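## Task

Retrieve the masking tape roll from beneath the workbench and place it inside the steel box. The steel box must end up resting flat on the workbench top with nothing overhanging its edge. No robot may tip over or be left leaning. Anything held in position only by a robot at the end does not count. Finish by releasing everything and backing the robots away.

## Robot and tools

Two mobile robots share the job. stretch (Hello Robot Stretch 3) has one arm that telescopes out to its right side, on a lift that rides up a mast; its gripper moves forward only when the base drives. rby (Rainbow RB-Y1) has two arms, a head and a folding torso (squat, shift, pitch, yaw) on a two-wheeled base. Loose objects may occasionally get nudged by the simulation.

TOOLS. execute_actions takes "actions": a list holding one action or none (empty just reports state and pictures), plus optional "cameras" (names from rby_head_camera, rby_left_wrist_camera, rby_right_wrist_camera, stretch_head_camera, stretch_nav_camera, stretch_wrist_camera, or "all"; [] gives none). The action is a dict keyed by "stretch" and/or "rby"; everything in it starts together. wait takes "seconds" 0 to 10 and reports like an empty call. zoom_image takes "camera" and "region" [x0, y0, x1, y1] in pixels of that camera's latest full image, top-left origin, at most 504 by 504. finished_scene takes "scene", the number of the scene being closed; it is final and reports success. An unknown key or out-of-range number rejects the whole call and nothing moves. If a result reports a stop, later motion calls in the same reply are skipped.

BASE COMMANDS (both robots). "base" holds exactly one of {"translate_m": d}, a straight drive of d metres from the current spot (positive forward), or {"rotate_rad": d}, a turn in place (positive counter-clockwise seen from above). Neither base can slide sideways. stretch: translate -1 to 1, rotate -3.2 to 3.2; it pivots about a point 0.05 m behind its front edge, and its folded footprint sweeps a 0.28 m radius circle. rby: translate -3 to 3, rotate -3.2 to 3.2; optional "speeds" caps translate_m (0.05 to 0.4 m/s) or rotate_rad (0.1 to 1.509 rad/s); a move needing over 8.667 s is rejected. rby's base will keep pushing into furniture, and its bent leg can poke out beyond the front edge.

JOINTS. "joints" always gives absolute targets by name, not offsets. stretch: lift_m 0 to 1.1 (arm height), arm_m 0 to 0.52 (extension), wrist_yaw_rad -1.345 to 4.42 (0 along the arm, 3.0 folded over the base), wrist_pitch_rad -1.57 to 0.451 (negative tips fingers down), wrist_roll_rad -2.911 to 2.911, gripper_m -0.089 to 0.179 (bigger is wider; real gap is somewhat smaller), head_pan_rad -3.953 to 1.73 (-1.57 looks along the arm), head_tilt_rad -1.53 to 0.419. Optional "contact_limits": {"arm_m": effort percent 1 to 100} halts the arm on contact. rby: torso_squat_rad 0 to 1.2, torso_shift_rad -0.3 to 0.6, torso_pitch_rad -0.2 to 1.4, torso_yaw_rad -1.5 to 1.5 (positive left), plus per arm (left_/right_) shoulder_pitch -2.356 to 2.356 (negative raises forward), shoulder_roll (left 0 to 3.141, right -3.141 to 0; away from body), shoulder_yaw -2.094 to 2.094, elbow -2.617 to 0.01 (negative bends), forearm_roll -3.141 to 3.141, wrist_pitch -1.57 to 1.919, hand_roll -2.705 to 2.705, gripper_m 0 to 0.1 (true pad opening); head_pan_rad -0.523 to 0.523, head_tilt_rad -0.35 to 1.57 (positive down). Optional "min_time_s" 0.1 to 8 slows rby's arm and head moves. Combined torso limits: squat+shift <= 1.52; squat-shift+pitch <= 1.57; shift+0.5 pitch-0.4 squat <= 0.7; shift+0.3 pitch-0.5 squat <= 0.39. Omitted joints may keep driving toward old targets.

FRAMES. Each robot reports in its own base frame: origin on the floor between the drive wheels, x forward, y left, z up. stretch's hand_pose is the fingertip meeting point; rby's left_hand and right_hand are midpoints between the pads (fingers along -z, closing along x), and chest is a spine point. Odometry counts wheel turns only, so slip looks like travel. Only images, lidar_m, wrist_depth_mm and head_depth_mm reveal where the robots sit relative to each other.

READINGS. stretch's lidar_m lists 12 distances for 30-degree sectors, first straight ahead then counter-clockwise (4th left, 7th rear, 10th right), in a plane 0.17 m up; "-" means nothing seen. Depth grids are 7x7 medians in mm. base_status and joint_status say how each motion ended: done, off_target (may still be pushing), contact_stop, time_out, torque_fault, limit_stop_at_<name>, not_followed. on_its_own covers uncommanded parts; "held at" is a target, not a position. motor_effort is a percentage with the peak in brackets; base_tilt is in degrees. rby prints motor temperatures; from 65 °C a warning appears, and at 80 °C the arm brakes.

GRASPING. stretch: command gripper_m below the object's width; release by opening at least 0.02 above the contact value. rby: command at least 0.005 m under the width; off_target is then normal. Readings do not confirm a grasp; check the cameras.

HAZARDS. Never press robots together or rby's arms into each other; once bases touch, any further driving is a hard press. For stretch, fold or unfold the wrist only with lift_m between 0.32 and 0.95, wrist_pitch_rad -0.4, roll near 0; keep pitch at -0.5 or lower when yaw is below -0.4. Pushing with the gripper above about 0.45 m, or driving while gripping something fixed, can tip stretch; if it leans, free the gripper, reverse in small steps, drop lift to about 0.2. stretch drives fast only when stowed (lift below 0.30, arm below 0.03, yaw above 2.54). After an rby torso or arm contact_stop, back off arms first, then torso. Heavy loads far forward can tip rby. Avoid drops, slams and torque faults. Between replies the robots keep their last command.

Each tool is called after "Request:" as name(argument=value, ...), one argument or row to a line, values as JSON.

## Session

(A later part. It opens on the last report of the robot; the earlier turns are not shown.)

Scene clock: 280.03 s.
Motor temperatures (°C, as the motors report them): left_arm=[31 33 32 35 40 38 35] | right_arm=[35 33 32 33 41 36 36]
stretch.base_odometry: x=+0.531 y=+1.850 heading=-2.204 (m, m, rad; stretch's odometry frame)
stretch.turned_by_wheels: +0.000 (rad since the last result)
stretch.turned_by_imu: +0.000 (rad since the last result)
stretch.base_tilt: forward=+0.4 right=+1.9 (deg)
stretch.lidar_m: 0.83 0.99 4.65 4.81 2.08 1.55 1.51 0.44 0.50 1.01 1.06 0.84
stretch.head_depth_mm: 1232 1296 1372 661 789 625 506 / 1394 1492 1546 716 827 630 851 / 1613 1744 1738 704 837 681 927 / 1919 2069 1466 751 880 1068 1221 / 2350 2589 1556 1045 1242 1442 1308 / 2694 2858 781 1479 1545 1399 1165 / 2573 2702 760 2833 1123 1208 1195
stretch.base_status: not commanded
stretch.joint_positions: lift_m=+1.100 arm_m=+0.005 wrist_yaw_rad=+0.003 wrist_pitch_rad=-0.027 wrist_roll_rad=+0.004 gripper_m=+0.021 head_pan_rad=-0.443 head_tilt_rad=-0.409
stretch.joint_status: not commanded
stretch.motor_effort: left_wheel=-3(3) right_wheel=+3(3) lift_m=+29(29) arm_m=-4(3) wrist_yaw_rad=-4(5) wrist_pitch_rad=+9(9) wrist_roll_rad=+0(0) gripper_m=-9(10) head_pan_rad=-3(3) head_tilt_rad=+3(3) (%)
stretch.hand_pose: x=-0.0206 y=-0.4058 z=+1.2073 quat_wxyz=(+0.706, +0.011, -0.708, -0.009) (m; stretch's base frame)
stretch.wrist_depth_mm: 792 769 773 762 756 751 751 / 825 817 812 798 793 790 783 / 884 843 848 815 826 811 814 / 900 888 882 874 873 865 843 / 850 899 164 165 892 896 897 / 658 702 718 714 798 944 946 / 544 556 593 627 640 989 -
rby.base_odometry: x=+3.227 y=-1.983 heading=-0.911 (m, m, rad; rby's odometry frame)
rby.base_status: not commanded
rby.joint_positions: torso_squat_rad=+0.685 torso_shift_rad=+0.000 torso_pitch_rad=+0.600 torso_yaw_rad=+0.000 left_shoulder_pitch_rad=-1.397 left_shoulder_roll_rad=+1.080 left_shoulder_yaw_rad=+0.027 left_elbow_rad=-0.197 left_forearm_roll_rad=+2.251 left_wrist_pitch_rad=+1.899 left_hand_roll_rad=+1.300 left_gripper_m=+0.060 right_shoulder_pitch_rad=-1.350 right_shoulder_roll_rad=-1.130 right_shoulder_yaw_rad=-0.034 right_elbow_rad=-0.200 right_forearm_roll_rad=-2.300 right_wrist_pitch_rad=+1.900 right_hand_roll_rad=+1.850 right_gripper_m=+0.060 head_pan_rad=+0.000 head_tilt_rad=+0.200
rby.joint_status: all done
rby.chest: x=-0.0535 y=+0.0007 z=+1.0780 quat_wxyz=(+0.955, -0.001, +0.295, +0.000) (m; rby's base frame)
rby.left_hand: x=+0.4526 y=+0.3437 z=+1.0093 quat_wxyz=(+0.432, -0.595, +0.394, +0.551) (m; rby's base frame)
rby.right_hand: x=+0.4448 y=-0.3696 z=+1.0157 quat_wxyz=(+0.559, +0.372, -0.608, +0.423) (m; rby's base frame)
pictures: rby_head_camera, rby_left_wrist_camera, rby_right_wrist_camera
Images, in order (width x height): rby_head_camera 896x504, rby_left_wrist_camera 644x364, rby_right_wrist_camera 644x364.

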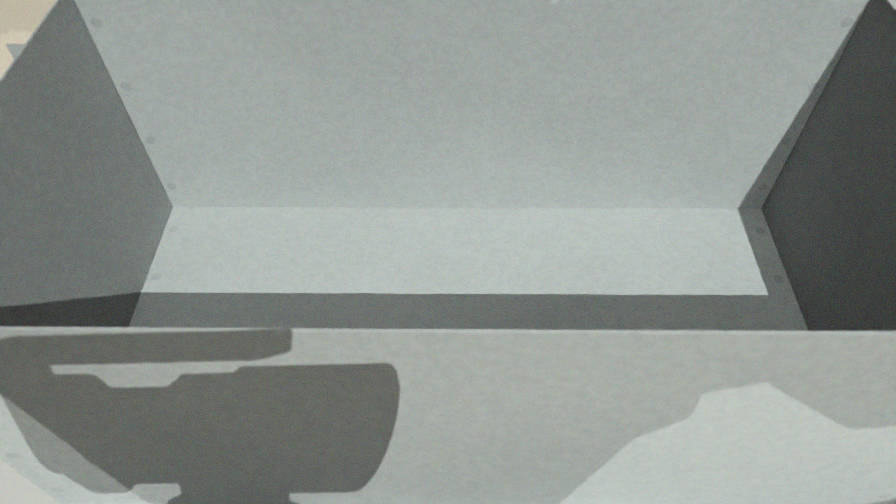

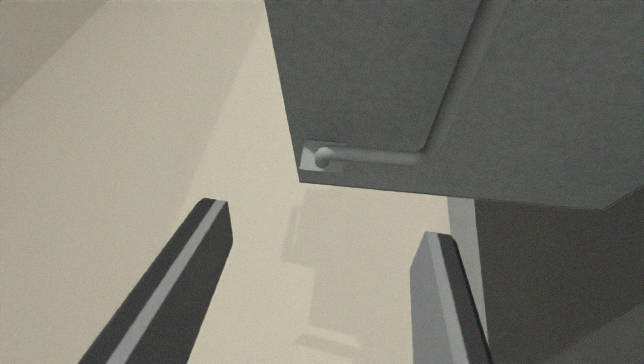

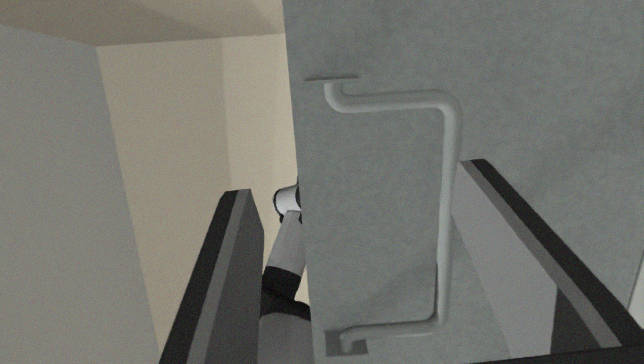

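Request:
execute_actions(
  actions=[
    {"rby":{"base":{"translate_m":-1.3},"joints":{"torso_pitch_rad":0.3}},"stretch":{"base":{"translate_m":0.15}}},
  ],
  cameras=["rby_head_camera"],
)

Request:
execute_actions(
  actions=[
    {"stretch":{"base":{"translate_m":0.92},"joints":{"head_pan_rad":-1.57,"head_tilt_rad":-0.7}}},
  ],
  cameras=["rby_head_camera","stretch_nav_camera","stretch_wrist_camera"],
)

Scene clock: 290.27 s.
Motor temperatures (°C, as the motors report them): left_arm=[30 33 32 35 39 38 35] | right_arm=[35 33 32 33 41 36 36]
stretch.base_odometry: x=+0.443 y=+1.730 heading=-2.204 (m, m, rad; stretch's odometry frame)
stretch.turned_by_wheels: +0.000 (rad since the last result)
stretch.turned_by_imu: +0.001 (rad since the last result)
stretch.base_tilt: forward=+0.4 right=+1.8 (deg)
stretch.lidar_m: 2.98 1.44 1.30 4.80 2.28 1.70 1.66 0.56 0.73 1.01 0.88 0.74
stretch.head_depth_mm: 1236 1314 1376 917 822 626 517 / 1406 1489 1542 867 829 629 851 / 1625 1726 1725 876 838 682 937 / 1918 2090 2084 1054 882 1020 1171 / 2364 2602 2869 1265 1235 1466 1386 / 2543 2707 2879 3013 2206 1723 1391 / 2478 2602 2724 2897 2331 1740 1396
stretch.base_status: done
stretch.joint_positions: lift_m=+1.100 arm_m=+0.005 wrist_yaw_rad=+0.003 wrist_pitch_rad=-0.027 wrist_roll_rad=+0.004 gripper_m=+0.021 head_pan_rad=-0.443 head_tilt_rad=-0.409
stretch.joint_status: not commanded
stretch.motor_effort: left_wheel=-3(4) right_wheel=+3(6) lift_m=+29(29) arm_m=-3(2) wrist_yaw_rad=-4(4) wrist_pitch_rad=+9(8) wrist_roll_rad=+0(1) gripper_m=-10(9) head_pan_rad=-3(3) head_tilt_rad=+3(3) (%)
stretch.hand_pose: x=-0.0207 y=-0.4058 z=+1.2073 quat_wxyz=(+0.706, +0.011, -0.708, -0.009) (m; stretch's base frame)
stretch.wrist_depth_mm: 784 787 781 776 767 766 752 / 841 831 808 805 799 785 781 / 864 858 855 826 833 831 817 / 926 899 879 882 851 851 846 / 864 909 164 165 910 909 894 / 662 693 713 707 799 932 922 / 541 565 591 627 639 691 978
rby.base_odometry: x=+2.429 y=-0.956 heading=-0.909 (m, m, rad; rby's odometry frame)
rby.base_status: done
rby.joint_positions: torso_squat_rad=+0.685 torso_shift_rad=+0.000 torso_pitch_rad=+0.300 torso_yaw_rad=+0.000 left_shoulder_pitch_rad=-1.397 left_shoulder_roll_rad=+1.080 left_shoulder_yaw_rad=+0.027 left_elbow_rad=-0.197 left_forearm_roll_rad=+2.251 left_wrist_pitch_rad=+1.899 left_hand_roll_rad=+1.300 left_gripper_m=+0.060 right_shoulder_pitch_rad=-1.350 right_shoulder_roll_rad=-1.130 right_shoulder_yaw_rad=-0.034 right_elbow_rad=-0.200 right_forearm_roll_rad=-2.300 right_wrist_pitch_rad=+1.900 right_hand_roll_rad=+1.850 right_gripper_m=+0.060 head_pan_rad=+0.000 head_tilt_rad=+0.200
rby.joint_status: all done
rby.chest: x=-0.1367 y=+0.0007 z=+1.1182 quat_wxyz=(+0.989, -0.001, +0.149, +0.000) (m; rby's base frame)
rby.left_hand: x=+0.3670 y=+0.3438 z=+1.2021 quat_wxyz=(+0.486, -0.671, +0.325, +0.456) (m; rby's base frame)
rby.right_hand: x=+0.3579 y=-0.3694 z=+1.2059 quat_wxyz=(+0.462, +0.305, -0.685, +0.474) (m; rby's base frame)
pictures: rby_head_camera
Images, in order (width x height): rby_head_camera 896x504.

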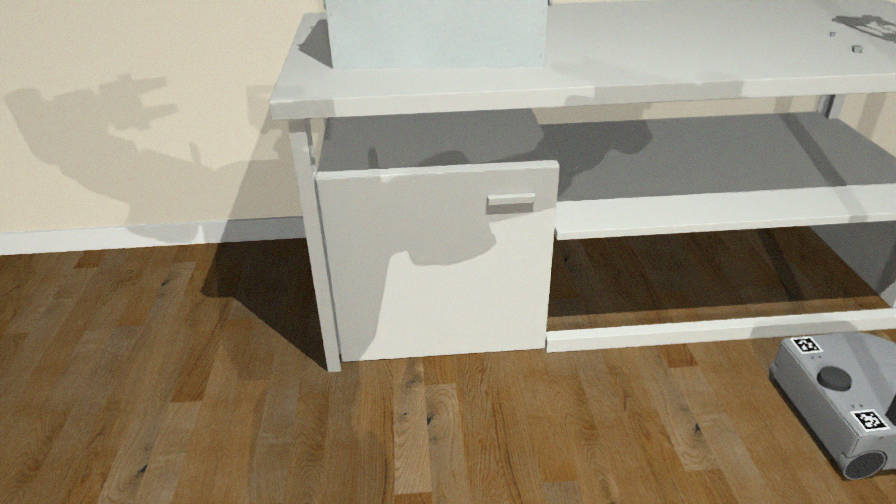

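Scene clock: 300.87 s.
Motor temperatures (°C, as the motors report them): left_arm=[30 33 32 35 39 38 35] | right_arm=[35 33 32 33 40 36 36]
stretch.base_odometry: x=-0.102 y=+0.988 heading=-2.204 (m, m, rad; stretch's odometry frame)
stretch.turned_by_wheels: +0.000 (rad since the last result)
stretch.turned_by_imu: -0.001 (rad since the last result)
stretch.base_tilt: forward=+0.4 right=+1.9 (deg)
stretch.lidar_m: 2.06 2.17 1.04 1.03 3.57 2.64 1.43 1.44 0.40 0.39 0.41 1.63
stretch.head_depth_mm: - - - - 587 712 1051 / - - - - 565 708 867 / - - - - 567 701 859 / - - - 599 584 539 846 / 913 1016 758 589 600 540 839 / 905 1001 761 596 602 541 828 / 905 995 731 599 603 542 816
stretch.base_status: done
stretch.joint_positions: lift_m=+1.100 arm_m=+0.005 wrist_yaw_rad=+0.003 wrist_pitch_rad=-0.027 wrist_roll_rad=+0.004 gripper_m=+0.021 head_pan_rad=-1.563 head_tilt_rad=-0.691
stretch.joint_status: all done
stretch.motor_effort: left_wheel=-2(3) right_wheel=+2(7) lift_m=+29(29) arm_m=-4(3) wrist_yaw_rad=-3(4) wrist_pitch_rad=+8(8) wrist_roll_rad=+0(0) gripper_m=-10(10) head_pan_rad=-3(34) head_tilt_rad=-4(19) (%)
stretch.hand_pose: x=-0.0207 y=-0.4058 z=+1.2073 quat_wxyz=(+0.706, +0.011, -0.708, -0.009) (m; stretch's base frame)
stretch.wrist_depth_mm: 825 806 805 802 802 792 784 / 853 843 846 832 834 815 807 / 897 894 874 852 883 866 862 / 931 918 918 912 889 895 891 / 993 775 164 165 966 944 925 / 716 487 614 582 560 892 958 / 428 338 331 597 595 562 724
rby.base_odometry: x=+2.429 y=-0.956 heading=-0.909 (m, m, rad; rby's odometry frame)
rby.base_status: not commanded
rby.joint_positions: torso_squat_rad=+0.685 torso_shift_rad=+0.000 torso_pitch_rad=+0.300 torso_yaw_rad=+0.000 left_shoulder_pitch_rad=-1.397 left_shoulder_roll_rad=+1.080 left_shoulder_yaw_rad=+0.027 left_elbow_rad=-0.197 left_forearm_roll_rad=+2.251 left_wrist_pitch_rad=+1.899 left_hand_roll_rad=+1.300 left_gripper_m=+0.060 right_shoulder_pitch_rad=-1.350 right_shoulder_roll_rad=-1.130 right_shoulder_yaw_rad=-0.034 right_elbow_rad=-0.200 right_forearm_roll_rad=-2.300 right_wrist_pitch_rad=+1.900 right_hand_roll_rad=+1.850 right_gripper_m=+0.060 head_pan_rad=+0.000 head_tilt_rad=+0.200
rby.joint_status: not commanded
rby.chest: x=-0.1367 y=+0.0007 z=+1.1182 quat_wxyz=(+0.989, -0.001, +0.149, +0.000) (m; rby's base frame)
rby.left_hand: x=+0.3670 y=+0.3438 z=+1.2021 quat_wxyz=(+0.486, -0.671, +0.325, +0.456) (m; rby's base frame)
rby.right_hand: x=+0.3579 y=-0.3694 z=+1.2059 quat_wxyz=(+0.462, +0.305, -0.685, +0.474) (m; rby's base frame)
pictures: rby_head_camera, stretch_nav_camera (sideways: a quarter turn counterclockwise sets it upright), stretch_wrist_camera
Images, in order (width x height): rby_head_camera 896x504, stretch_nav_camera 672x504, stretch_wrist_camera 644x364.

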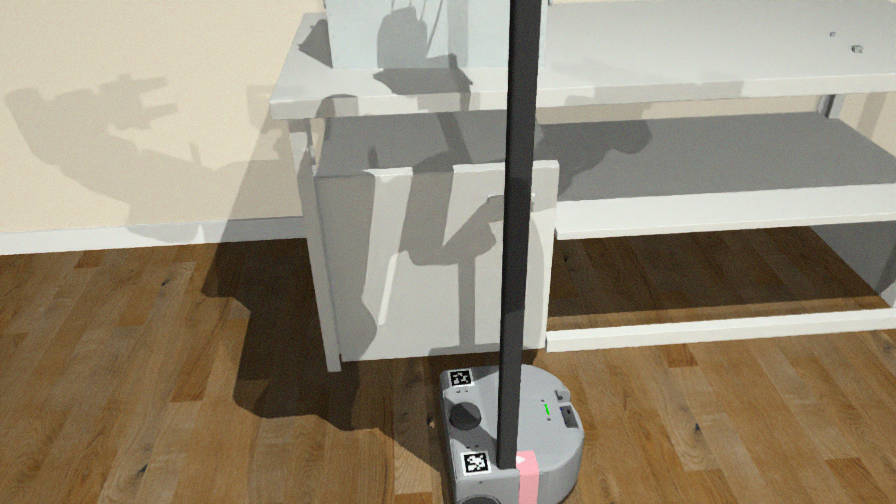

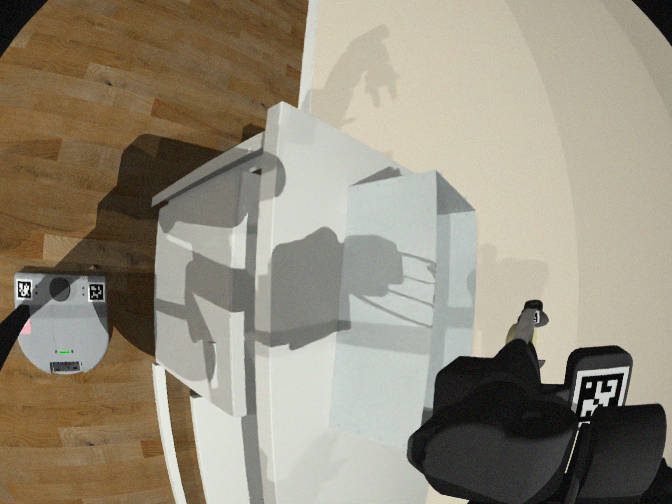

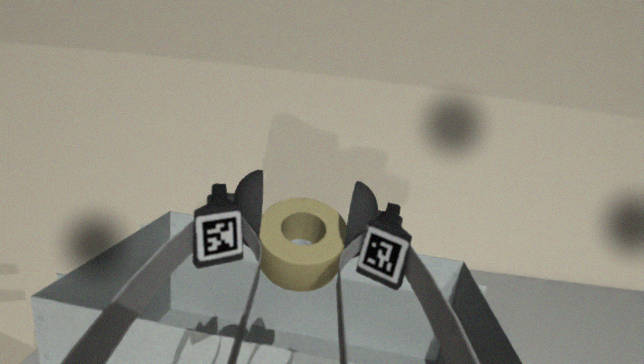

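Request:
execute_actions(
  actions=[
    {"stretch":{"joints":{"arm_m":0.40}}},
  ],
  cameras=[],
)

Request:
execute_actions(
  actions=[
    {"stretch":{"joints":{"wrist_pitch_rad":-1.1}},"rby":{"joints":{"head_tilt_rad":-0.1}}},
  ],
  cameras=["rby_head_camera","stretch_nav_camera","stretch_wrist_camera"],
)

Scene clock: 310.27 s.
Motor temperatures (°C, as the motors report them): left_arm=[30 33 32 35 39 38 35] | right_arm=[35 33 32 33 40 36 36]
stretch.base_odometry: x=-0.102 y=+0.988 heading=-2.204 (m, m, rad; stretch's odometry frame)
stretch.turned_by_wheels: +0.000 (rad since the last result)
stretch.turned_by_imu: +0.002 (rad since the last result)
stretch.base_tilt: forward=+0.4 right=+2.0 (deg)
stretch.lidar_m: 2.07 2.16 1.05 1.02 3.59 2.65 1.42 1.44 0.40 0.39 0.41 1.63
stretch.head_depth_mm: 924 1025 654 570 595 714 1052 / 920 1018 743 575 596 709 868 / 950 1011 745 580 598 702 859 / - 1005 752 584 597 538 845 / 922 1003 759 588 600 537 839 / 906 998 761 593 601 541 827 / 904 994 731 599 603 541 818
stretch.base_status: not commanded
stretch.joint_positions: lift_m=+1.100 arm_m=+0.400 wrist_yaw_rad=+0.002 wrist_pitch_rad=-0.026 wrist_roll_rad=+0.004 gripper_m=+0.021 head_pan_rad=-1.563 head_tilt_rad=-0.692
stretch.joint_status: all done
stretch.motor_effort: left_wheel=-2(2) right_wheel=+2(2) lift_m=+29(29) arm_m=+3(2) wrist_yaw_rad=-2(3) wrist_pitch_rad=+8(9) wrist_roll_rad=+0(0) gripper_m=-10(10) head_pan_rad=-2(3) head_tilt_rad=-4(4) (%)
stretch.hand_pose: x=-0.0210 y=-0.8001 z=+1.2077 quat_wxyz=(+0.706, +0.010, -0.708, -0.009) (m; stretch's base frame)
stretch.wrist_depth_mm: 439 434 432 429 428 422 422 / 456 455 450 450 445 443 444 / 479 475 475 468 462 458 460 / 500 496 493 490 487 480 477 / 530 522 164 164 508 505 503 / 552 550 541 530 534 533 527 / 581 562 560 563 565 554 556
rby.base_odometry: x=+2.429 y=-0.956 heading=-0.909 (m, m, rad; rby's odometry frame)
rby.base_status: not commanded
rby.joint_positions: torso_squat_rad=+0.685 torso_shift_rad=+0.000 torso_pitch_rad=+0.300 torso_yaw_rad=+0.000 left_shoulder_pitch_rad=-1.397 left_shoulder_roll_rad=+1.080 left_shoulder_yaw_rad=+0.027 left_elbow_rad=-0.197 left_forearm_roll_rad=+2.251 left_wrist_pitch_rad=+1.899 left_hand_roll_rad=+1.300 left_gripper_m=+0.060 right_shoulder_pitch_rad=-1.350 right_shoulder_roll_rad=-1.130 right_shoulder_yaw_rad=-0.034 right_elbow_rad=-0.200 right_forearm_roll_rad=-2.300 right_wrist_pitch_rad=+1.900 right_hand_roll_rad=+1.850 right_gripper_m=+0.060 head_pan_rad=+0.000 head_tilt_rad=+0.200
rby.joint_status: not commanded
rby.chest: x=-0.1367 y=+0.0007 z=+1.1182 quat_wxyz=(+0.989, -0.001, +0.149, +0.000) (m; rby's base frame)
rby.left_hand: x=+0.3670 y=+0.3438 z=+1.2021 quat_wxyz=(+0.486, -0.671, +0.325, +0.456) (m; rby's base frame)
rby.right_hand: x=+0.3579 y=-0.3694 z=+1.2059 quat_wxyz=(+0.462, +0.305, -0.685, +0.474) (m; rby's base frame)
pictures: none
No camera images: the call's "cameras" was empty. Leave "cameras" out to get every camera's image.

Scene clock: 311.67 s.
Motor temperatures (°C, as the motors report them): left_arm=[30 33 32 35 39 38 35] | right_arm=[35 33 32 33 40 36 36]
stretch.base_odometry: x=-0.102 y=+0.988 heading=-2.204 (m, m, rad; stretch's odometry frame)
stretch.turned_by_wheels: +0.000 (rad since the last result)
stretch.turned_by_imu: +0.000 (rad since the last result)
stretch.base_tilt: forward=+0.3 right=+1.9 (deg)
stretch.lidar_m: 2.07 2.18 1.04 1.02 3.56 2.64 1.43 1.43 0.40 0.39 0.41 1.63
stretch.head_depth_mm: 926 1024 655 571 593 711 1054 / 918 1014 740 573 596 708 865 / 951 1011 747 579 597 705 857 / - 992 619 585 598 539 849 / 906 1001 748 588 601 540 838 / 909 999 759 593 603 539 826 / 904 994 732 597 601 541 816
stretch.base_status: not commanded
stretch.joint_positions: lift_m=+1.100 arm_m=+0.400 wrist_yaw_rad=+0.002 wrist_pitch_rad=-1.102 wrist_roll_rad=+0.004 gripper_m=+0.021 head_pan_rad=-1.563 head_tilt_rad=-0.692
stretch.joint_status: all done
stretch.motor_effort: left_wheel=-2(2) right_wheel=+2(2) lift_m=+29(30) arm_m=+3(3) wrist_yaw_rad=-2(2) wrist_pitch_rad=+1(9) wrist_roll_rad=+0(0) gripper_m=-10(10) head_pan_rad=-3(3) head_tilt_rad=-3(4) (%)
stretch.hand_pose: x=-0.0215 y=-0.6389 z=+0.9989 quat_wxyz=(+0.602, +0.370, -0.603, -0.371) (m; stretch's base frame)
stretch.wrist_depth_mm: 277 258 230 207 188 181 418 / 307 352 308 266 237 212 192 / 324 349 357 361 320 277 243 / 329 337 344 353 357 360 299 / 320 326 164 165 347 350 288 / 312 318 323 321 331 339 275 / 276 308 314 319 324 330 263
rby.base_odometry: x=+2.429 y=-0.956 heading=-0.909 (m, m, rad; rby's odometry frame)
rby.base_status: not commanded
rby.joint_positions: torso_squat_rad=+0.685 torso_shift_rad=+0.000 torso_pitch_rad=+0.300 torso_yaw_rad=+0.000 left_shoulder_pitch_rad=-1.397 left_shoulder_roll_rad=+1.080 left_shoulder_yaw_rad=+0.027 left_elbow_rad=-0.197 left_forearm_roll_rad=+2.251 left_wrist_pitch_rad=+1.899 left_hand_roll_rad=+1.300 left_gripper_m=+0.060 right_shoulder_pitch_rad=-1.350 right_shoulder_roll_rad=-1.130 right_shoulder_yaw_rad=-0.034 right_elbow_rad=-0.200 right_forearm_roll_rad=-2.300 right_wrist_pitch_rad=+1.900 right_hand_roll_rad=+1.850 right_gripper_m=+0.060 head_pan_rad=+0.000 head_tilt_rad=-0.100
rby.joint_status: all done
rby.chest: x=-0.1367 y=+0.0007 z=+1.1182 quat_wxyz=(+0.989, -0.001, +0.149, +0.000) (m; rby's base frame)
rby.left_hand: x=+0.3670 y=+0.3438 z=+1.2021 quat_wxyz=(+0.486, -0.671, +0.325, +0.456) (m; rby's base frame)
rby.right_hand: x=+0.3579 y=-0.3694 z=+1.2059 quat_wxyz=(+0.462, +0.305, -0.685, +0.474) (m; rby's base frame)
pictures: rby_head_camera, stretch_nav_camera (sideways: a quarter turn counterclockwise sets it upright), stretch_wrist_camera
Images, in order (width x height): rby_head_camera 896x504, stretch_nav_camera 672x504, stretch_wrist_camera 644x364.

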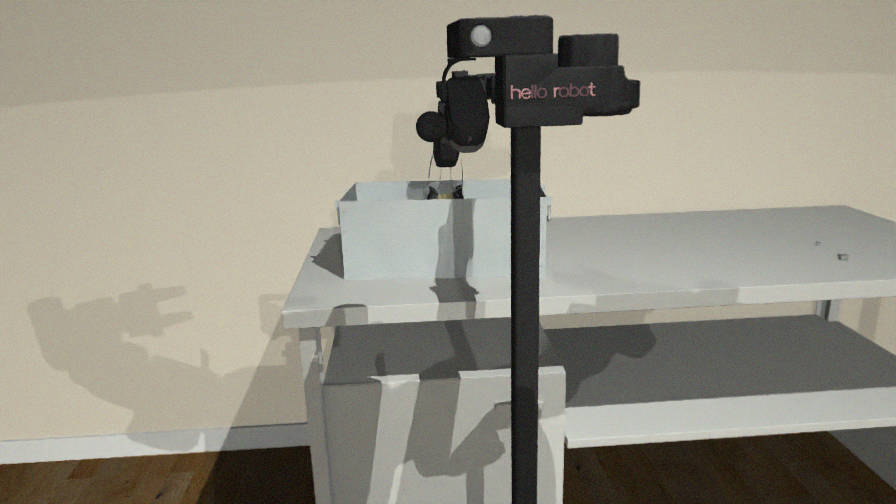

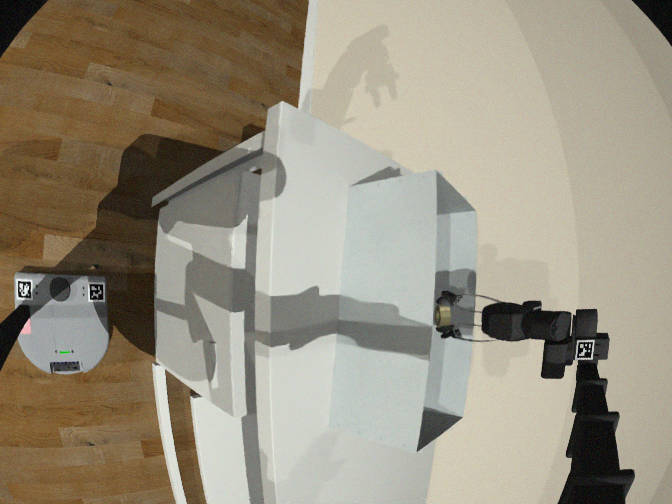

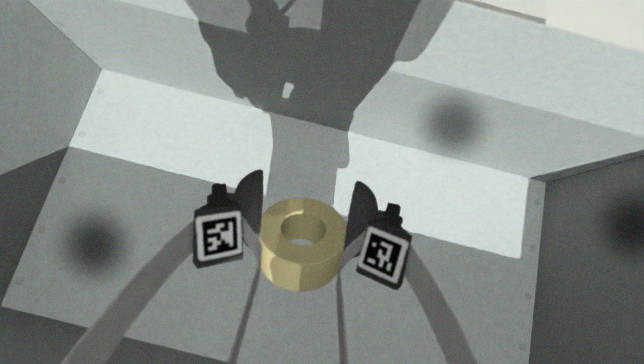

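Room to lower ~0.1.

Request:
execute_actions(
  actions=[
    {"stretch":{"joints":{"lift_m":1.01,"arm_m":0.44}}},
  ],
  cameras=[],
)

Request:
execute_actions(
  actions=[
    {"stretch":{"joints":{"gripper_m":0.12}}},
  ],
  cameras=[],
)

Request:
execute_actions(
  actions=[
    {"stretch":{"joints":{"lift_m":1.1,"arm_m":0.40}}},
  ],
  cameras=["stretch_wrist_camera"],
)

Request:
execute_actions(
  actions=[
    {"stretch":{"joints":{"wrist_pitch_rad":-0.1}}},
  ],
  cameras=[],
)

Request:
execute_actions(
  actions=[
    {"stretch":{"joints":{"arm_m":0.02}}},
  ],
  cameras=["rby_head_camera","stretch_nav_camera"],
)

Scene clock: 320.03 s.
Motor temperatures (°C, as the motors report them): left_arm=[30 33 32 35 39 38 35] | right_arm=[35 33 32 33 40 36 36]
stretch.base_odometry: x=-0.102 y=+0.988 heading=-2.204 (m, m, rad; stretch's odometry frame)
stretch.turned_by_wheels: +0.000 (rad since the last result)
stretch.turned_by_imu: +0.001 (rad since the last result)
stretch.base_tilt: forward=+0.4 right=+1.9 (deg)
stretch.lidar_m: 2.07 2.17 1.04 1.02 3.57 2.65 1.43 1.44 0.40 0.39 0.41 1.63
stretch.head_depth_mm: 917 - 724 570 593 712 1053 / 901 1017 739 575 595 708 871 / 893 1032 746 580 597 702 855 / 885 - 755 583 598 539 849 / 911 1000 757 588 600 539 834 / 900 998 760 595 600 539 827 / 900 992 733 596 603 539 817
stretch.base_status: not commanded
stretch.joint_positions: lift_m=+1.010 arm_m=+0.440 wrist_yaw_rad=+0.002 wrist_pitch_rad=-1.103 wrist_roll_rad=+0.004 gripper_m=+0.021 head_pan_rad=-1.563 head_tilt_rad=-0.692
stretch.joint_status: all done
stretch.motor_effort: left_wheel=-2(2) right_wheel=+2(2) lift_m=+16(23) arm_m=+2(4) wrist_yaw_rad=-2(2) wrist_pitch_rad=+1(1) wrist_roll_rad=+0(0) gripper_m=-9(10) head_pan_rad=-2(3) head_tilt_rad=-3(4) (%)
stretch.hand_pose: x=-0.0215 y=-0.6786 z=+0.9095 quat_wxyz=(+0.602, +0.370, -0.603, -0.371) (m; stretch's base frame)
stretch.wrist_depth_mm: 207 184 163 147 133 122 113 / 259 257 217 190 168 151 137 / 252 256 261 262 227 198 173 / 245 250 254 257 262 266 236 / 236 240 165 165 256 260 263 / 231 233 238 238 246 251 254 / 224 227 231 236 238 244 246
rby.base_odometry: x=+2.429 y=-0.956 heading=-0.909 (m, m, rad; rby's odometry frame)
rby.base_status: not commanded
rby.joint_positions: torso_squat_rad=+0.685 torso_shift_rad=+0.000 torso_pitch_rad=+0.300 torso_yaw_rad=+0.000 left_shoulder_pitch_rad=-1.397 left_shoulder_roll_rad=+1.080 left_shoulder_yaw_rad=+0.027 left_elbow_rad=-0.197 left_forearm_roll_rad=+2.251 left_wrist_pitch_rad=+1.899 left_hand_roll_rad=+1.300 left_gripper_m=+0.060 right_shoulder_pitch_rad=-1.350 right_shoulder_roll_rad=-1.130 right_shoulder_yaw_rad=-0.034 right_elbow_rad=-0.200 right_forearm_roll_rad=-2.300 right_wrist_pitch_rad=+1.900 right_hand_roll_rad=+1.850 right_gripper_m=+0.060 head_pan_rad=+0.000 head_tilt_rad=-0.100
rby.joint_status: not commanded
rby.chest: x=-0.1367 y=+0.0007 z=+1.1182 quat_wxyz=(+0.989, -0.001, +0.149, +0.000) (m; rby's base frame)
rby.left_hand: x=+0.3670 y=+0.3438 z=+1.2021 quat_wxyz=(+0.486, -0.671, +0.325, +0.456) (m; rby's base frame)
rby.right_hand: x=+0.3579 y=-0.3694 z=+1.2059 quat_wxyz=(+0.462, +0.305, -0.685, +0.474) (m; rby's base frame)
pictures: none
No camera images: the call's "cameras" was empty. Leave "cameras" out to get every camera's image.

Scene clock: 321.53 s.
Motor temperatures (°C, as the motors report them): left_arm=[30 33 32 35 39 38 35] | right_arm=[35 33 32 33 40 36 36]
stretch.base_odometry: x=-0.102 y=+0.988 heading=-2.204 (m, m, rad; stretch's odometry frame)
stretch.turned_by_wheels: +0.000 (rad since the last result)
stretch.turned_by_imu: +0.000 (rad since the last result)
stretch.base_tilt: forward=+0.4 right=+2.0 (deg)
stretch.lidar_m: 2.07 2.17 1.05 1.02 3.55 2.64 1.42 1.44 0.40 0.39 0.41 1.63
stretch.head_depth_mm: 915 - 724 571 593 714 1060 / 898 1007 739 576 595 709 869 / 888 1031 744 580 598 702 858 / 886 - 764 583 598 539 848 / 909 997 754 588 600 539 839 / 904 998 760 594 601 540 828 / 902 995 735 597 603 542 819
stretch.base_status: not commanded
stretch.joint_positions: lift_m=+1.010 arm_m=+0.440 wrist_yaw_rad=+0.002 wrist_pitch_rad=-1.103 wrist_roll_rad=+0.004 gripper_m=+0.120 head_pan_rad=-1.563 head_tilt_rad=-0.692
stretch.joint_status: all done
stretch.motor_effort: left_wheel=-3(2) right_wheel=+2(2) lift_m=+16(17) arm_m=+3(3) wrist_yaw_rad=-2(2) wrist_pitch_rad=+1(1) wrist_roll_rad=+0(0) gripper_m=-1(83) head_pan_rad=-3(3) head_tilt_rad=-4(3) (%)
stretch.hand_pose: x=-0.0215 y=-0.6786 z=+0.9095 quat_wxyz=(+0.602, +0.370, -0.603, -0.371) (m; stretch's base frame)
stretch.wrist_depth_mm: 207 183 163 147 133 122 113 / 259 257 219 190 169 151 137 / 252 256 260 263 229 196 173 / 244 250 252 257 263 267 236 / 236 - 242 248 254 260 264 / 230 233 238 242 245 252 256 / 224 227 230 235 239 243 247
rby.base_odometry: x=+2.429 y=-0.956 heading=-0.909 (m, m, rad; rby's odometry frame)
rby.base_status: not commanded
rby.joint_positions: torso_squat_rad=+0.685 torso_shift_rad=+0.000 torso_pitch_rad=+0.300 torso_yaw_rad=+0.000 left_shoulder_pitch_rad=-1.397 left_shoulder_roll_rad=+1.080 left_shoulder_yaw_rad=+0.027 left_elbow_rad=-0.197 left_forearm_roll_rad=+2.251 left_wrist_pitch_rad=+1.899 left_hand_roll_rad=+1.300 left_gripper_m=+0.060 right_shoulder_pitch_rad=-1.350 right_shoulder_roll_rad=-1.130 right_shoulder_yaw_rad=-0.034 right_elbow_rad=-0.200 right_forearm_roll_rad=-2.300 right_wrist_pitch_rad=+1.900 right_hand_roll_rad=+1.850 right_gripper_m=+0.060 head_pan_rad=+0.000 head_tilt_rad=-0.100
rby.joint_status: not commanded
rby.chest: x=-0.1367 y=+0.0007 z=+1.1182 quat_wxyz=(+0.989, -0.001, +0.149, +0.000) (m; rby's base frame)
rby.left_hand: x=+0.3670 y=+0.3438 z=+1.2021 quat_wxyz=(+0.486, -0.671, +0.325, +0.456) (m; rby's base frame)
rby.right_hand: x=+0.3579 y=-0.3694 z=+1.2059 quat_wxyz=(+0.462, +0.305, -0.685, +0.474) (m; rby's base frame)
pictures: none
No camera images: the call's "cameras" was empty. Leave "cameras" out to get every camera's image.

Scene clock: 323.20 s.
Motor temperatures (°C, as the motors report them): left_arm=[30 33 32 35 39 38 35] | right_arm=[35 33 32 33 40 36 36]
stretch.base_odometry: x=-0.102 y=+0.988 heading=-2.204 (m, m, rad; stretch's odometry frame)
stretch.turned_by_wheels: +0.000 (rad since the last result)
stretch.turned_by_imu: +0.000 (rad since the last result)
stretch.base_tilt: forward=+0.4 right=+1.9 (deg)
stretch.lidar_m: 2.07 2.16 1.05 1.02 3.59 2.65 1.42 1.43 0.40 0.39 0.41 1.62
stretch.head_depth_mm: 927 1024 654 571 594 713 1059 / 921 1022 742 574 595 710 870 / 951 1012 744 579 595 704 858 / - 980 753 584 599 538 849 / 911 990 755 588 600 537 839 / 906 996 763 593 601 539 824 / 902 995 731 598 605 541 820
stretch.base_status: not commanded
stretch.joint_positions: lift_m=+1.100 arm_m=+0.400 wrist_yaw_rad=+0.002 wrist_pitch_rad=-1.103 wrist_roll_rad=+0.004 gripper_m=+0.120 head_pan_rad=-1.563 head_tilt_rad=-0.692
stretch.joint_status: all done
stretch.motor_effort: left_wheel=-2(2) right_wheel=+2(2) lift_m=+29(28) arm_m=-3(4) wrist_yaw_rad=-2(2) wrist_pitch_rad=+1(1) wrist_roll_rad=+0(0) gripper_m=+0(0) head_pan_rad=-3(3) head_tilt_rad=-3(3) (%)
stretch.hand_pose: x=-0.0215 y=-0.6394 z=+0.9988 quat_wxyz=(+0.602, +0.370, -0.603, -0.371) (m; stretch's base frame)
stretch.wrist_depth_mm: 276 258 230 206 187 180 419 / 308 355 306 267 236 212 191 / 322 348 356 358 318 276 243 / 328 338 343 352 357 363 297 / 321 - 333 338 346 352 287 / 311 317 322 330 334 340 275 / 264 308 313 319 323 327 263
rby.base_odometry: x=+2.429 y=-0.956 heading=-0.909 (m, m, rad; rby's odometry frame)
rby.base_status: not commanded
rby.joint_positions: torso_squat_rad=+0.685 torso_shift_rad=+0.000 torso_pitch_rad=+0.300 torso_yaw_rad=+0.000 left_shoulder_pitch_rad=-1.397 left_shoulder_roll_rad=+1.080 left_shoulder_yaw_rad=+0.027 left_elbow_rad=-0.197 left_forearm_roll_rad=+2.251 left_wrist_pitch_rad=+1.899 left_hand_roll_rad=+1.300 left_gripper_m=+0.060 right_shoulder_pitch_rad=-1.350 right_shoulder_roll_rad=-1.130 right_shoulder_yaw_rad=-0.034 right_elbow_rad=-0.200 right_forearm_roll_rad=-2.300 right_wrist_pitch_rad=+1.900 right_hand_roll_rad=+1.850 right_gripper_m=+0.060 head_pan_rad=+0.000 head_tilt_rad=-0.100
rby.joint_status: not commanded
rby.chest: x=-0.1367 y=+0.0007 z=+1.1182 quat_wxyz=(+0.989, -0.001, +0.149, +0.000) (m; rby's base frame)
rby.left_hand: x=+0.3670 y=+0.3438 z=+1.2021 quat_wxyz=(+0.486, -0.671, +0.325, +0.456) (m; rby's base frame)
rby.right_hand: x=+0.3579 y=-0.3694 z=+1.2059 quat_wxyz=(+0.462, +0.305, -0.685, +0.474) (m; rby's base frame)
pictures: stretch_wrist_camera
Images, in order (width x height): stretch_wrist_camera 644x364.

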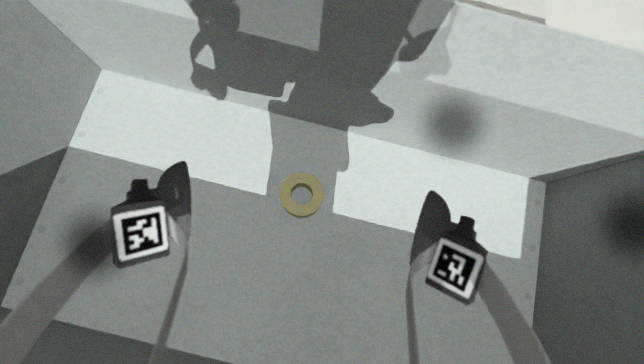

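Scene clock: 324.53 s.
Motor temperatures (°C, as the motors report them): left_arm=[30 33 32 35 39 38 35] | right_arm=[35 33 32 33 40 36 36]
stretch.base_odometry: x=-0.102 y=+0.988 heading=-2.204 (m, m, rad; stretch's odometry frame)
stretch.turned_by_wheels: +0.000 (rad since the last result)
stretch.turned_by_imu: +0.000 (rad since the last result)
stretch.base_tilt: forward=+0.3 right=+1.9 (deg)
stretch.lidar_m: 2.07 2.17 1.05 1.02 3.58 2.64 1.42 1.44 0.40 0.39 0.41 1.63
stretch.head_depth_mm: 922 1021 654 570 592 711 1058 / 923 1013 741 576 597 709 869 / 946 1009 745 580 598 704 858 / - 1008 751 585 599 538 848 / 894 1004 757 590 600 538 836 / 901 999 759 594 603 539 828 / 903 995 732 597 603 541 816
stretch.base_status: not commanded
stretch.joint_positions: lift_m=+1.100 arm_m=+0.400 wrist_yaw_rad=+0.002 wrist_pitch_rad=-0.125 wrist_roll_rad=+0.004 gripper_m=+0.120 head_pan_rad=-1.563 head_tilt_rad=-0.692
stretch.joint_status: all done
stretch.motor_effort: left_wheel=-2(3) right_wheel=+2(2) lift_m=+29(29) arm_m=-3(3) wrist_yaw_rad=-2(2) wrist_pitch_rad=+8(9) wrist_roll_rad=+0(0) gripper_m=+0(1) head_pan_rad=-3(3) head_tilt_rad=-4(4) (%)
stretch.hand_pose: x=-0.0211 y=-0.7966 z=+1.1824 quat_wxyz=(+0.705, +0.045, -0.707, -0.044) (m; stretch's base frame)
stretch.wrist_depth_mm: 433 430 431 419 419 412 409 / 463 453 450 449 440 438 429 / 489 484 479 472 468 464 455 / 520 512 502 508 497 489 486 / 555 - 544 537 534 521 517 / 581 584 589 578 573 559 547 / 475 499 524 545 573 592 589
rby.base_odometry: x=+2.429 y=-0.956 heading=-0.909 (m, m, rad; rby's odometry frame)
rby.base_status: not commanded
rby.joint_positions: torso_squat_rad=+0.685 torso_shift_rad=+0.000 torso_pitch_rad=+0.300 torso_yaw_rad=+0.000 left_shoulder_pitch_rad=-1.397 left_shoulder_roll_rad=+1.080 left_shoulder_yaw_rad=+0.027 left_elbow_rad=-0.197 left_forearm_roll_rad=+2.251 left_wrist_pitch_rad=+1.899 left_hand_roll_rad=+1.300 left_gripper_m=+0.060 right_shoulder_pitch_rad=-1.350 right_shoulder_roll_rad=-1.130 right_shoulder_yaw_rad=-0.034 right_elbow_rad=-0.200 right_forearm_roll_rad=-2.300 right_wrist_pitch_rad=+1.900 right_hand_roll_rad=+1.850 right_gripper_m=+0.060 head_pan_rad=+0.000 head_tilt_rad=-0.100
rby.joint_status: not commanded
rby.chest: x=-0.1367 y=+0.0007 z=+1.1182 quat_wxyz=(+0.989, -0.001, +0.149, +0.000) (m; rby's base frame)
rby.left_hand: x=+0.3670 y=+0.3438 z=+1.2021 quat_wxyz=(+0.486, -0.671, +0.325, +0.456) (m; rby's base frame)
rby.right_hand: x=+0.3579 y=-0.3694 z=+1.2059 quat_wxyz=(+0.462, +0.305, -0.685, +0.474) (m; rby's base frame)
pictures: none
No camera images: the call's "cameras" was empty. Leave "cameras" out to get every camera's image.

Scene clock: 328.53 s.
Motor temperatures (°C, as the motors report them): left_arm=[30 33 32 35 39 38 35] | right_arm=[35 33 32 33 40 36 36]
stretch.base_odometry: x=-0.102 y=+0.988 heading=-2.204 (m, m, rad; stretch's odometry frame)
stretch.turned_by_wheels: +0.000 (rad since the last result)
stretch.turned_by_imu: +0.001 (rad since the last result)
stretch.base_tilt: forward=+0.4 right=+1.9 (deg)
stretch.lidar_m: 2.07 2.17 1.04 1.02 3.59 2.64 1.42 1.43 0.40 0.39 0.41 1.63
stretch.head_depth_mm: - - - 596 595 710 1056 / - - - - 586 707 867 / - - - - 581 702 858 / - 1005 - 608 599 539 847 / 922 1002 764 590 600 537 838 / 904 981 762 593 601 540 826 / 901 993 733 599 604 540 818
stretch.base_status: not commanded
stretch.joint_positions: lift_m=+1.100 arm_m=+0.020 wrist_yaw_rad=+0.001 wrist_pitch_rad=-0.124 wrist_roll_rad=+0.004 gripper_m=+0.120 head_pan_rad=-1.563 head_tilt_rad=-0.692
stretch.joint_status: all done
stretch.motor_effort: left_wheel=-3(3) right_wheel=+2(2) lift_m=+29(29) arm_m=-3(3) wrist_yaw_rad=-2(2) wrist_pitch_rad=+8(8) wrist_roll_rad=+1(0) gripper_m=+0(0) head_pan_rad=-3(3) head_tilt_rad=-3(4) (%)
stretch.hand_pose: x=-0.0211 y=-0.4166 z=+1.1827 quat_wxyz=(+0.705, +0.045, -0.707, -0.044) (m; stretch's base frame)
stretch.wrist_depth_mm: 795 776 794 780 770 765 765 / 855 834 830 826 800 803 796 / 889 889 892 880 849 867 837 / 979 920 911 935 924 903 887 / - - 597 568 550 947 943 / - 339 614 609 582 769 805 / 364 352 330 318 526 444 629
rby.base_odometry: x=+2.429 y=-0.956 heading=-0.909 (m, m, rad; rby's odometry frame)
rby.base_status: not commanded
rby.joint_positions: torso_squat_rad=+0.685 torso_shift_rad=+0.000 torso_pitch_rad=+0.300 torso_yaw_rad=+0.000 left_shoulder_pitch_rad=-1.397 left_shoulder_roll_rad=+1.080 left_shoulder_yaw_rad=+0.027 left_elbow_rad=-0.197 left_forearm_roll_rad=+2.251 left_wrist_pitch_rad=+1.899 left_hand_roll_rad=+1.300 left_gripper_m=+0.060 right_shoulder_pitch_rad=-1.350 right_shoulder_roll_rad=-1.130 right_shoulder_yaw_rad=-0.034 right_elbow_rad=-0.200 right_forearm_roll_rad=-2.300 right_wrist_pitch_rad=+1.900 right_hand_roll_rad=+1.850 right_gripper_m=+0.060 head_pan_rad=+0.000 head_tilt_rad=-0.100
rby.joint_status: not commanded
rby.chest: x=-0.1367 y=+0.0007 z=+1.1182 quat_wxyz=(+0.989, -0.001, +0.149, +0.000) (m; rby's base frame)
rby.left_hand: x=+0.3670 y=+0.3438 z=+1.2021 quat_wxyz=(+0.486, -0.671, +0.325, +0.456) (m; rby's base frame)
rby.right_hand: x=+0.3579 y=-0.3694 z=+1.2059 quat_wxyz=(+0.462, +0.305, -0.685, +0.474) (m; rby's base frame)
pictures: rby_head_camera, stretch_nav_camera (sideways: a quarter turn counterclockwise sets it upright)
Images, in order (width x height): rby_head_camera 896x504, stretch_nav_camera 672x504.

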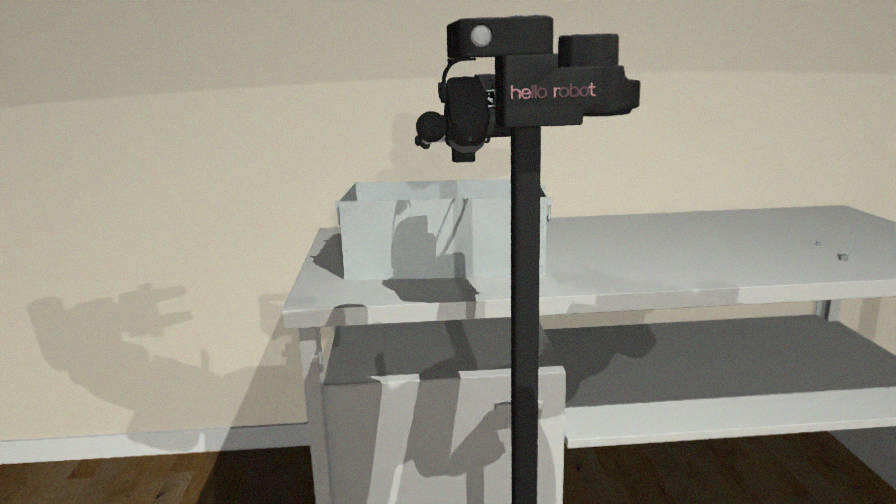

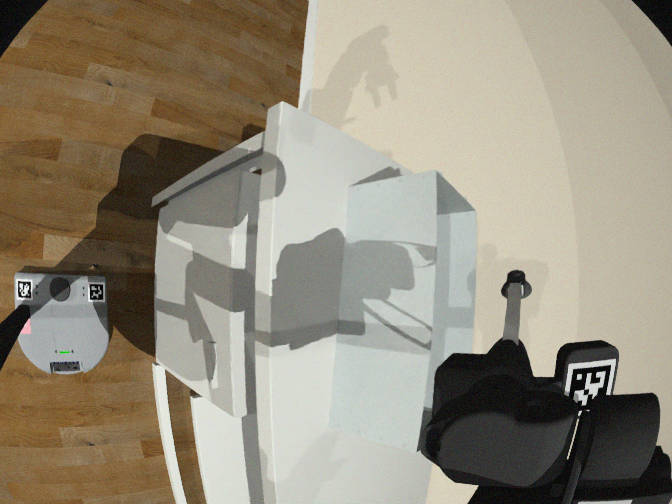

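Request:
finished_scene(
  scene=2,
)

The scene is finished: the task was done.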